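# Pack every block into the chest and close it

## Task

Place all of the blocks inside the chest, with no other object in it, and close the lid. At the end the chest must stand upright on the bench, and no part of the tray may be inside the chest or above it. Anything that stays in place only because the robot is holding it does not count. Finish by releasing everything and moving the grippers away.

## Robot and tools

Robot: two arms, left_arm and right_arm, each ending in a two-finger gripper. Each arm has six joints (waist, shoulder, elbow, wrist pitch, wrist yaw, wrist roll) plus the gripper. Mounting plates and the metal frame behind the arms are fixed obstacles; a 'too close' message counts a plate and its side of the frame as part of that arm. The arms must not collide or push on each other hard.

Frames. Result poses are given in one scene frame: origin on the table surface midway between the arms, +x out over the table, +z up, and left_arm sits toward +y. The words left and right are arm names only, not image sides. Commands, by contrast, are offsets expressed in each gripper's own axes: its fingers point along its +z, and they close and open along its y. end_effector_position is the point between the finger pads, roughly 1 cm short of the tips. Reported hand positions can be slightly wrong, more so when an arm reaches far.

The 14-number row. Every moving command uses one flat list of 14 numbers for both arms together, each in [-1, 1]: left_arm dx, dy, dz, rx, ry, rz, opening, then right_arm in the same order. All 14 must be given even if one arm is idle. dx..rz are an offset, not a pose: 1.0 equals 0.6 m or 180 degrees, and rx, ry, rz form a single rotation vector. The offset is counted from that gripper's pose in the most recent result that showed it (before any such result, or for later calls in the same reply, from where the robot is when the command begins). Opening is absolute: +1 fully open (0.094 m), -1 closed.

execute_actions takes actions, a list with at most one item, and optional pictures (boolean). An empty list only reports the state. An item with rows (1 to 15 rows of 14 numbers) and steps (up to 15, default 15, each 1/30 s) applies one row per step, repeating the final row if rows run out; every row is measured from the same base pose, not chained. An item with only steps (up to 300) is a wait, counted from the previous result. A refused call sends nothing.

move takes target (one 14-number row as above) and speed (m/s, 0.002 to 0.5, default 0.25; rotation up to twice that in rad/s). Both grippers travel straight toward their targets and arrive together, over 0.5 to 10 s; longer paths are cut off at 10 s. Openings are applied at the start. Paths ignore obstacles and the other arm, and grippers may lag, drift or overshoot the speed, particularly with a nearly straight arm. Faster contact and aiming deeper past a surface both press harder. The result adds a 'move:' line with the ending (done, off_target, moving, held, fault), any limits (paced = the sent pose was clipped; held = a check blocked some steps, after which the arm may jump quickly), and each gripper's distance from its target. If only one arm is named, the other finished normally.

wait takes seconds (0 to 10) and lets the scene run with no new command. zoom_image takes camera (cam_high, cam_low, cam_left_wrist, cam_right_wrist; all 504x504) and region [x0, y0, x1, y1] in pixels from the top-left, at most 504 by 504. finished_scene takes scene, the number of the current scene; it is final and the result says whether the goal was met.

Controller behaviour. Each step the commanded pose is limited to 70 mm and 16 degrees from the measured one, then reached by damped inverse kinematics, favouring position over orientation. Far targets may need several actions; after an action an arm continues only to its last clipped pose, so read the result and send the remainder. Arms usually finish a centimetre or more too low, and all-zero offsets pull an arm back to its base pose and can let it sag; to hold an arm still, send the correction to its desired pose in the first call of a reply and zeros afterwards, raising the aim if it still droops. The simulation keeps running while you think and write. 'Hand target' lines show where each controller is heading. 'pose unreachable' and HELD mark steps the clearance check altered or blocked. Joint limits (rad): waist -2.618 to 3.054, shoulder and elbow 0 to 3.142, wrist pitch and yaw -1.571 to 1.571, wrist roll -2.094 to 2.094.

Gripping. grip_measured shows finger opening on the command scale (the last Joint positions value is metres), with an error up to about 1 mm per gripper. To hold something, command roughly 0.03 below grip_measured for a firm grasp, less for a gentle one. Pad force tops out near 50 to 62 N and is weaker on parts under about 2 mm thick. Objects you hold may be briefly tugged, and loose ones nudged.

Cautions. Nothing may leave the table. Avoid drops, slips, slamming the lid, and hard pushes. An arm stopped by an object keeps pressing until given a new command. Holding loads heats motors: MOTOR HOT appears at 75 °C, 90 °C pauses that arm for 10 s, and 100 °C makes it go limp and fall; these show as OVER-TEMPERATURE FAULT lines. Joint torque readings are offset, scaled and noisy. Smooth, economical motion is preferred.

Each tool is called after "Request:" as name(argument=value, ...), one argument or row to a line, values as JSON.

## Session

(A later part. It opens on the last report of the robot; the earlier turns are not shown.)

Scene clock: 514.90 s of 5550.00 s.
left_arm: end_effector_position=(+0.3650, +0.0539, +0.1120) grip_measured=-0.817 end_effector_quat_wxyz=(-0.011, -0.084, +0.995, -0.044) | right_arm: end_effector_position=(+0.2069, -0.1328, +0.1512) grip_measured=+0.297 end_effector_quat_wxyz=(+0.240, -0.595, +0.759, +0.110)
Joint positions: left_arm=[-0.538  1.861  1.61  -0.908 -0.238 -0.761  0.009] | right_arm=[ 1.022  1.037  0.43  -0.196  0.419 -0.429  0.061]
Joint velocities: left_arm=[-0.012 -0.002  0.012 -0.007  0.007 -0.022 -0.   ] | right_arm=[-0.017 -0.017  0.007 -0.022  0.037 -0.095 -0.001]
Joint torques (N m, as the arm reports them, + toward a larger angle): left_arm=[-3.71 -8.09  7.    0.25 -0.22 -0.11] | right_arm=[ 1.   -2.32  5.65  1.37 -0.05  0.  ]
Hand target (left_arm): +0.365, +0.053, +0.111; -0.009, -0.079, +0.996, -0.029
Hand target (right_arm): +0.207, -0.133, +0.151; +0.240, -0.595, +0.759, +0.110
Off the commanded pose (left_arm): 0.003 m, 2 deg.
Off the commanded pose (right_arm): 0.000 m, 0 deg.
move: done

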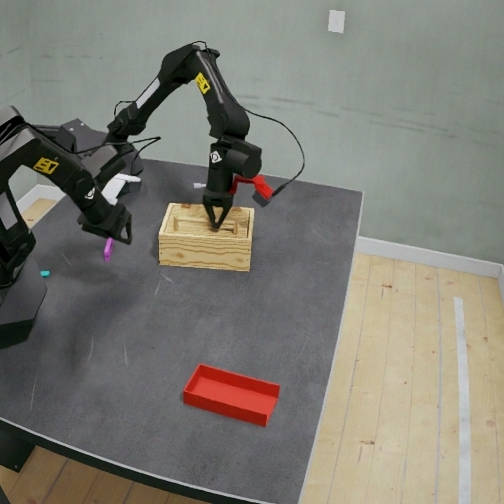

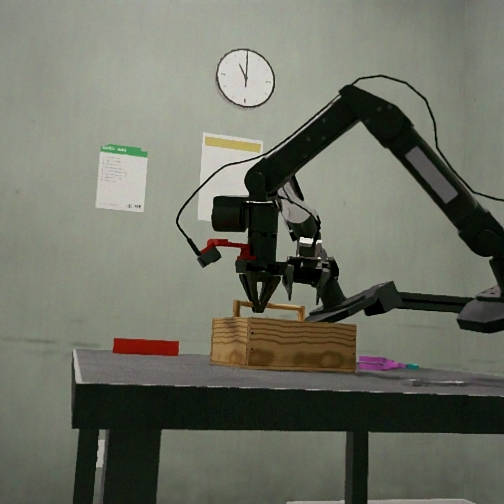

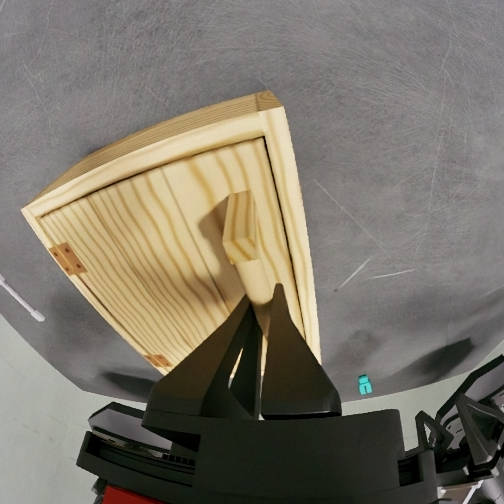

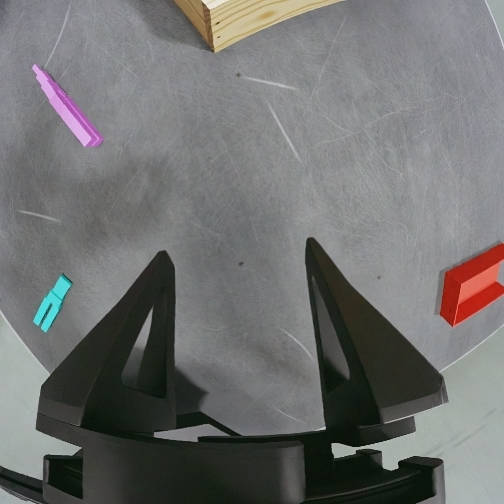

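Request:
execute_actions(
  actions=[
    {"rows":[[0,0,0,0,0,0,0.3,0,0,0,0,0,0,0.3]],"steps":15},
  ],
  pictures=false,
)

Request:
move(
  target=[0,0,-0.15,0,0,0,0.3,0,0,0,0,0,0,0.3],
  speed=0.12,
)

Request:
move(
  target=[0.15,0.25,0,0,0,0,0.3,0,0,0,0,0,0,0.3],
  speed=0.15,
)

Scene clock: 519.23 s of 5550.00 s.
left_arm: end_effector_position=(+0.3651, +0.0539, +0.1120) grip_measured=+0.298 end_effector_quat_wxyz=(-0.011, -0.085, +0.995, -0.044) | right_arm: end_effector_position=(+0.2069, -0.1328, +0.1512) grip_measured=+0.297 end_effector_quat_wxyz=(+0.240, -0.595, +0.759, +0.110)
Joint positions: left_arm=[-0.538  1.861  1.611 -0.909 -0.238 -0.761  0.061] | right_arm=[ 1.022  1.037  0.43  -0.196  0.419 -0.429  0.061]
Joint velocities: left_arm=[-0.007 -0.002 -0.012 -0.022 -0.007 -0.007 -0.001] | right_arm=[ 0.007  0.002 -0.002  0.037 -0.022 -0.037  0.001]
Joint torques (N m, as the arm reports them, + toward a larger angle): left_arm=[-2.87 -9.55  5.24  0.47  0.1  -0.04] | right_arm=[ 1.   -2.33  5.65  1.37 -0.05  0.  ]
Hand target (left_arm): +0.365, +0.054, +0.112; -0.011, -0.084, +0.995, -0.044
Hand target (right_arm): +0.207, -0.133, +0.151; +0.240, -0.595, +0.759, +0.110
Off the commanded pose (left_arm): 0.000 m, 0 deg.
Off the commanded pose (right_arm): 0.000 m, 0 deg.
Steps of this call (steps 1 to 90: nothing new was sent; then 0.83 s passed at rest; steps 91 to 105: all 15 steps of this action). Readings (end_effector_position):
91: left_arm (+0.3651, +0.0539, +0.1120) | right_arm (+0.2069, -0.1328, +0.1512)
92: left_arm (+0.3651, +0.0539, +0.1120) | right_arm (+0.2069, -0.1328, +0.1512)
94: left_arm (+0.3651, +0.0539, +0.1120) | right_arm (+0.2069, -0.1328, +0.1512)
98: left_arm (+0.3651, +0.0539, +0.1120) | right_arm (+0.2069, -0.1328, +0.1512)
105: the state above

Scene clock: 520.83 s of 5550.00 s.
left_arm: end_effector_position=(+0.3595, +0.0652, +0.1864) grip_measured=+0.298 end_effector_quat_wxyz=(-0.028, -0.082, +0.996, -0.036) | right_arm: end_effector_position=(+0.2069, -0.1328, +0.1512) grip_measured=+0.297 end_effector_quat_wxyz=(+0.240, -0.595, +0.759, +0.110)
Joint positions: left_arm=[-0.585  1.783  1.782 -1.207 -0.246 -0.811  0.061] | right_arm=[ 1.022  1.037  0.43  -0.196  0.419 -0.429  0.061]
Joint velocities: left_arm=[-0.017 -0.007  0.007 -0.007 -0.037 -0.007 -0.001] | right_arm=[-0.007 -0.007 -0.017  0.051 -0.022  0.022  0.001]
Joint torques (N m, as the arm reports them, + toward a larger angle): left_arm=[-3.87 -9.92  7.77  0.31 -0.1  -0.13] | right_arm=[ 1.01 -2.32  5.64  1.37 -0.05  0.  ]
Hand target (left_arm): +0.366, +0.063, +0.201; -0.011, -0.084, +0.995, -0.044
Hand target (right_arm): +0.207, -0.133, +0.151; +0.240, -0.595, +0.759, +0.110
Off the commanded pose (left_arm): 0.017 m, 2 deg.
Off the commanded pose (right_arm): 0.000 m, 0 deg.
move: off_target (left_arm)

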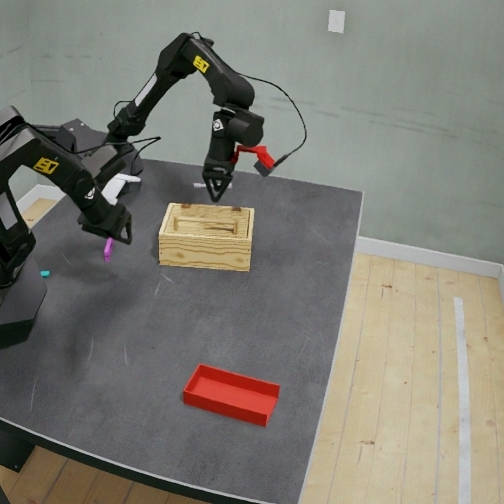

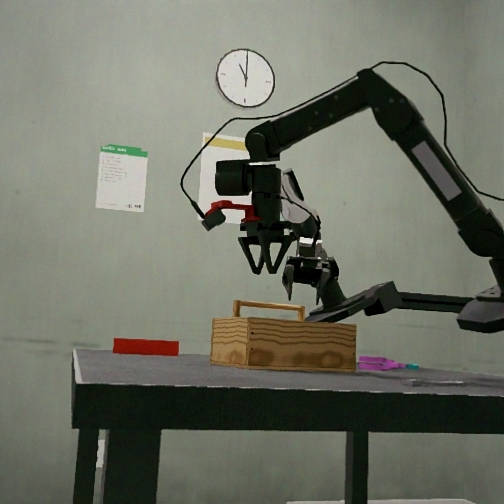

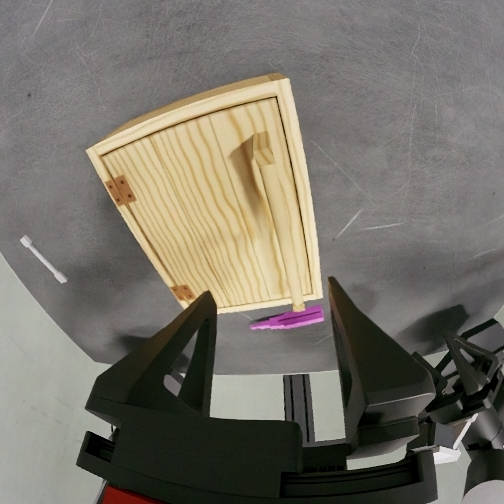

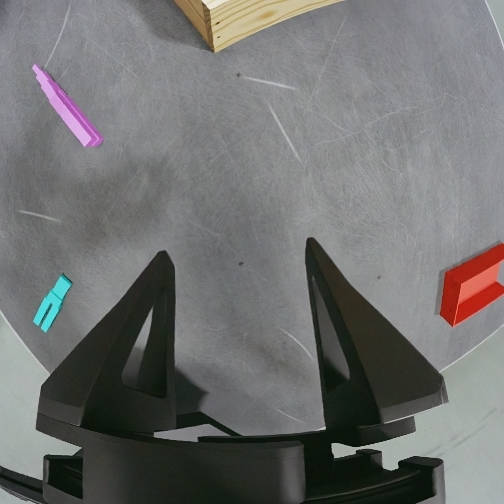

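Scene clock: 522.47 s of 5550.00 s.
left_arm: end_effector_position=(+0.2428, +0.1959, +0.1787) grip_measured=+0.298 end_effector_quat_wxyz=(-0.034, -0.083, +0.996, -0.028) | right_arm: end_effector_position=(+0.2069, -0.1328, +0.1512) grip_measured=+0.297 end_effector_quat_wxyz=(+0.240, -0.595, +0.759, +0.110)
Joint positions: left_arm=[-0.406  1.151  0.995 -1.035 -0.186 -0.648  0.061] | right_arm=[ 1.022  1.037  0.43  -0.196  0.419 -0.429  0.061]
Joint velocities: left_arm=[-0.017 -0.007  0.012 -0.081 -0.007 -0.022  0.   ] | right_arm=[ 0.002 -0.002 -0.002  0.007 -0.066  0.051  0.001]
Joint torques (N m, as the arm reports them, + toward a larger angle): left_arm=[-0.37 -5.62  4.53  0.56  0.13  0.05] | right_arm=[ 1.02 -2.33  5.64  1.37 -0.05  0.01]
Hand target (left_arm): +0.242, +0.195, +0.179; -0.029, -0.082, +0.996, -0.037
Hand target (right_arm): +0.207, -0.133, +0.151; +0.240, -0.595, +0.759, +0.110
Off the commanded pose (left_arm): 0.005 m, 1 deg.
Off the commanded pose (right_arm): 0.000 m, 0 deg.
move: done

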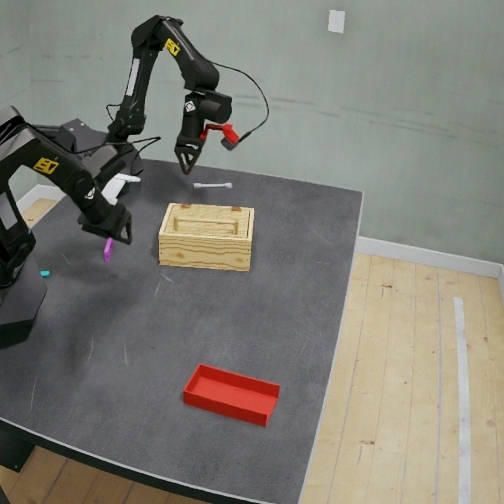

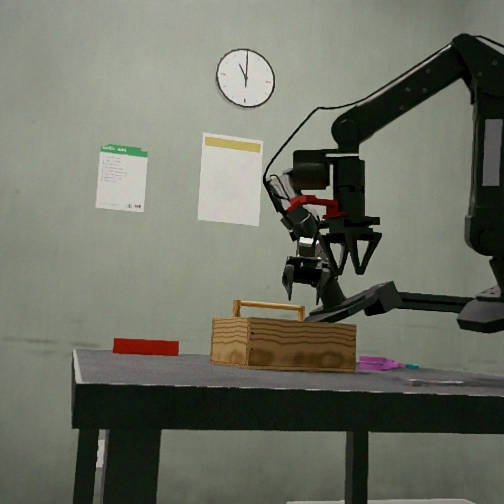

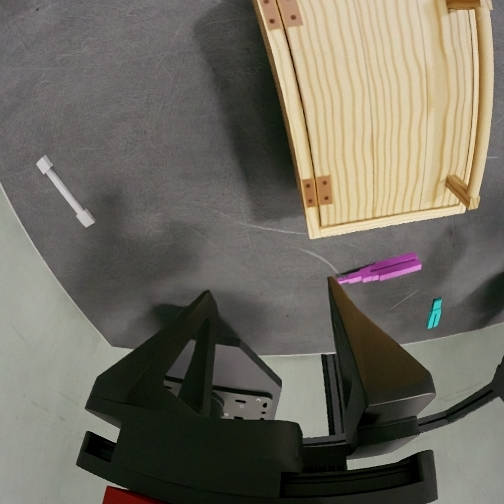

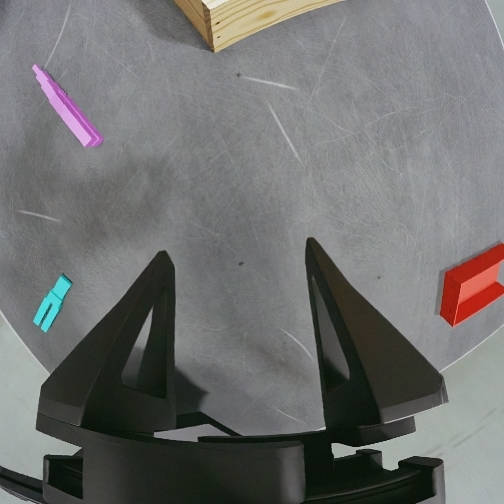

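Request:
finished_scene(
  scene=1,
)

The scene is finished: the task was done.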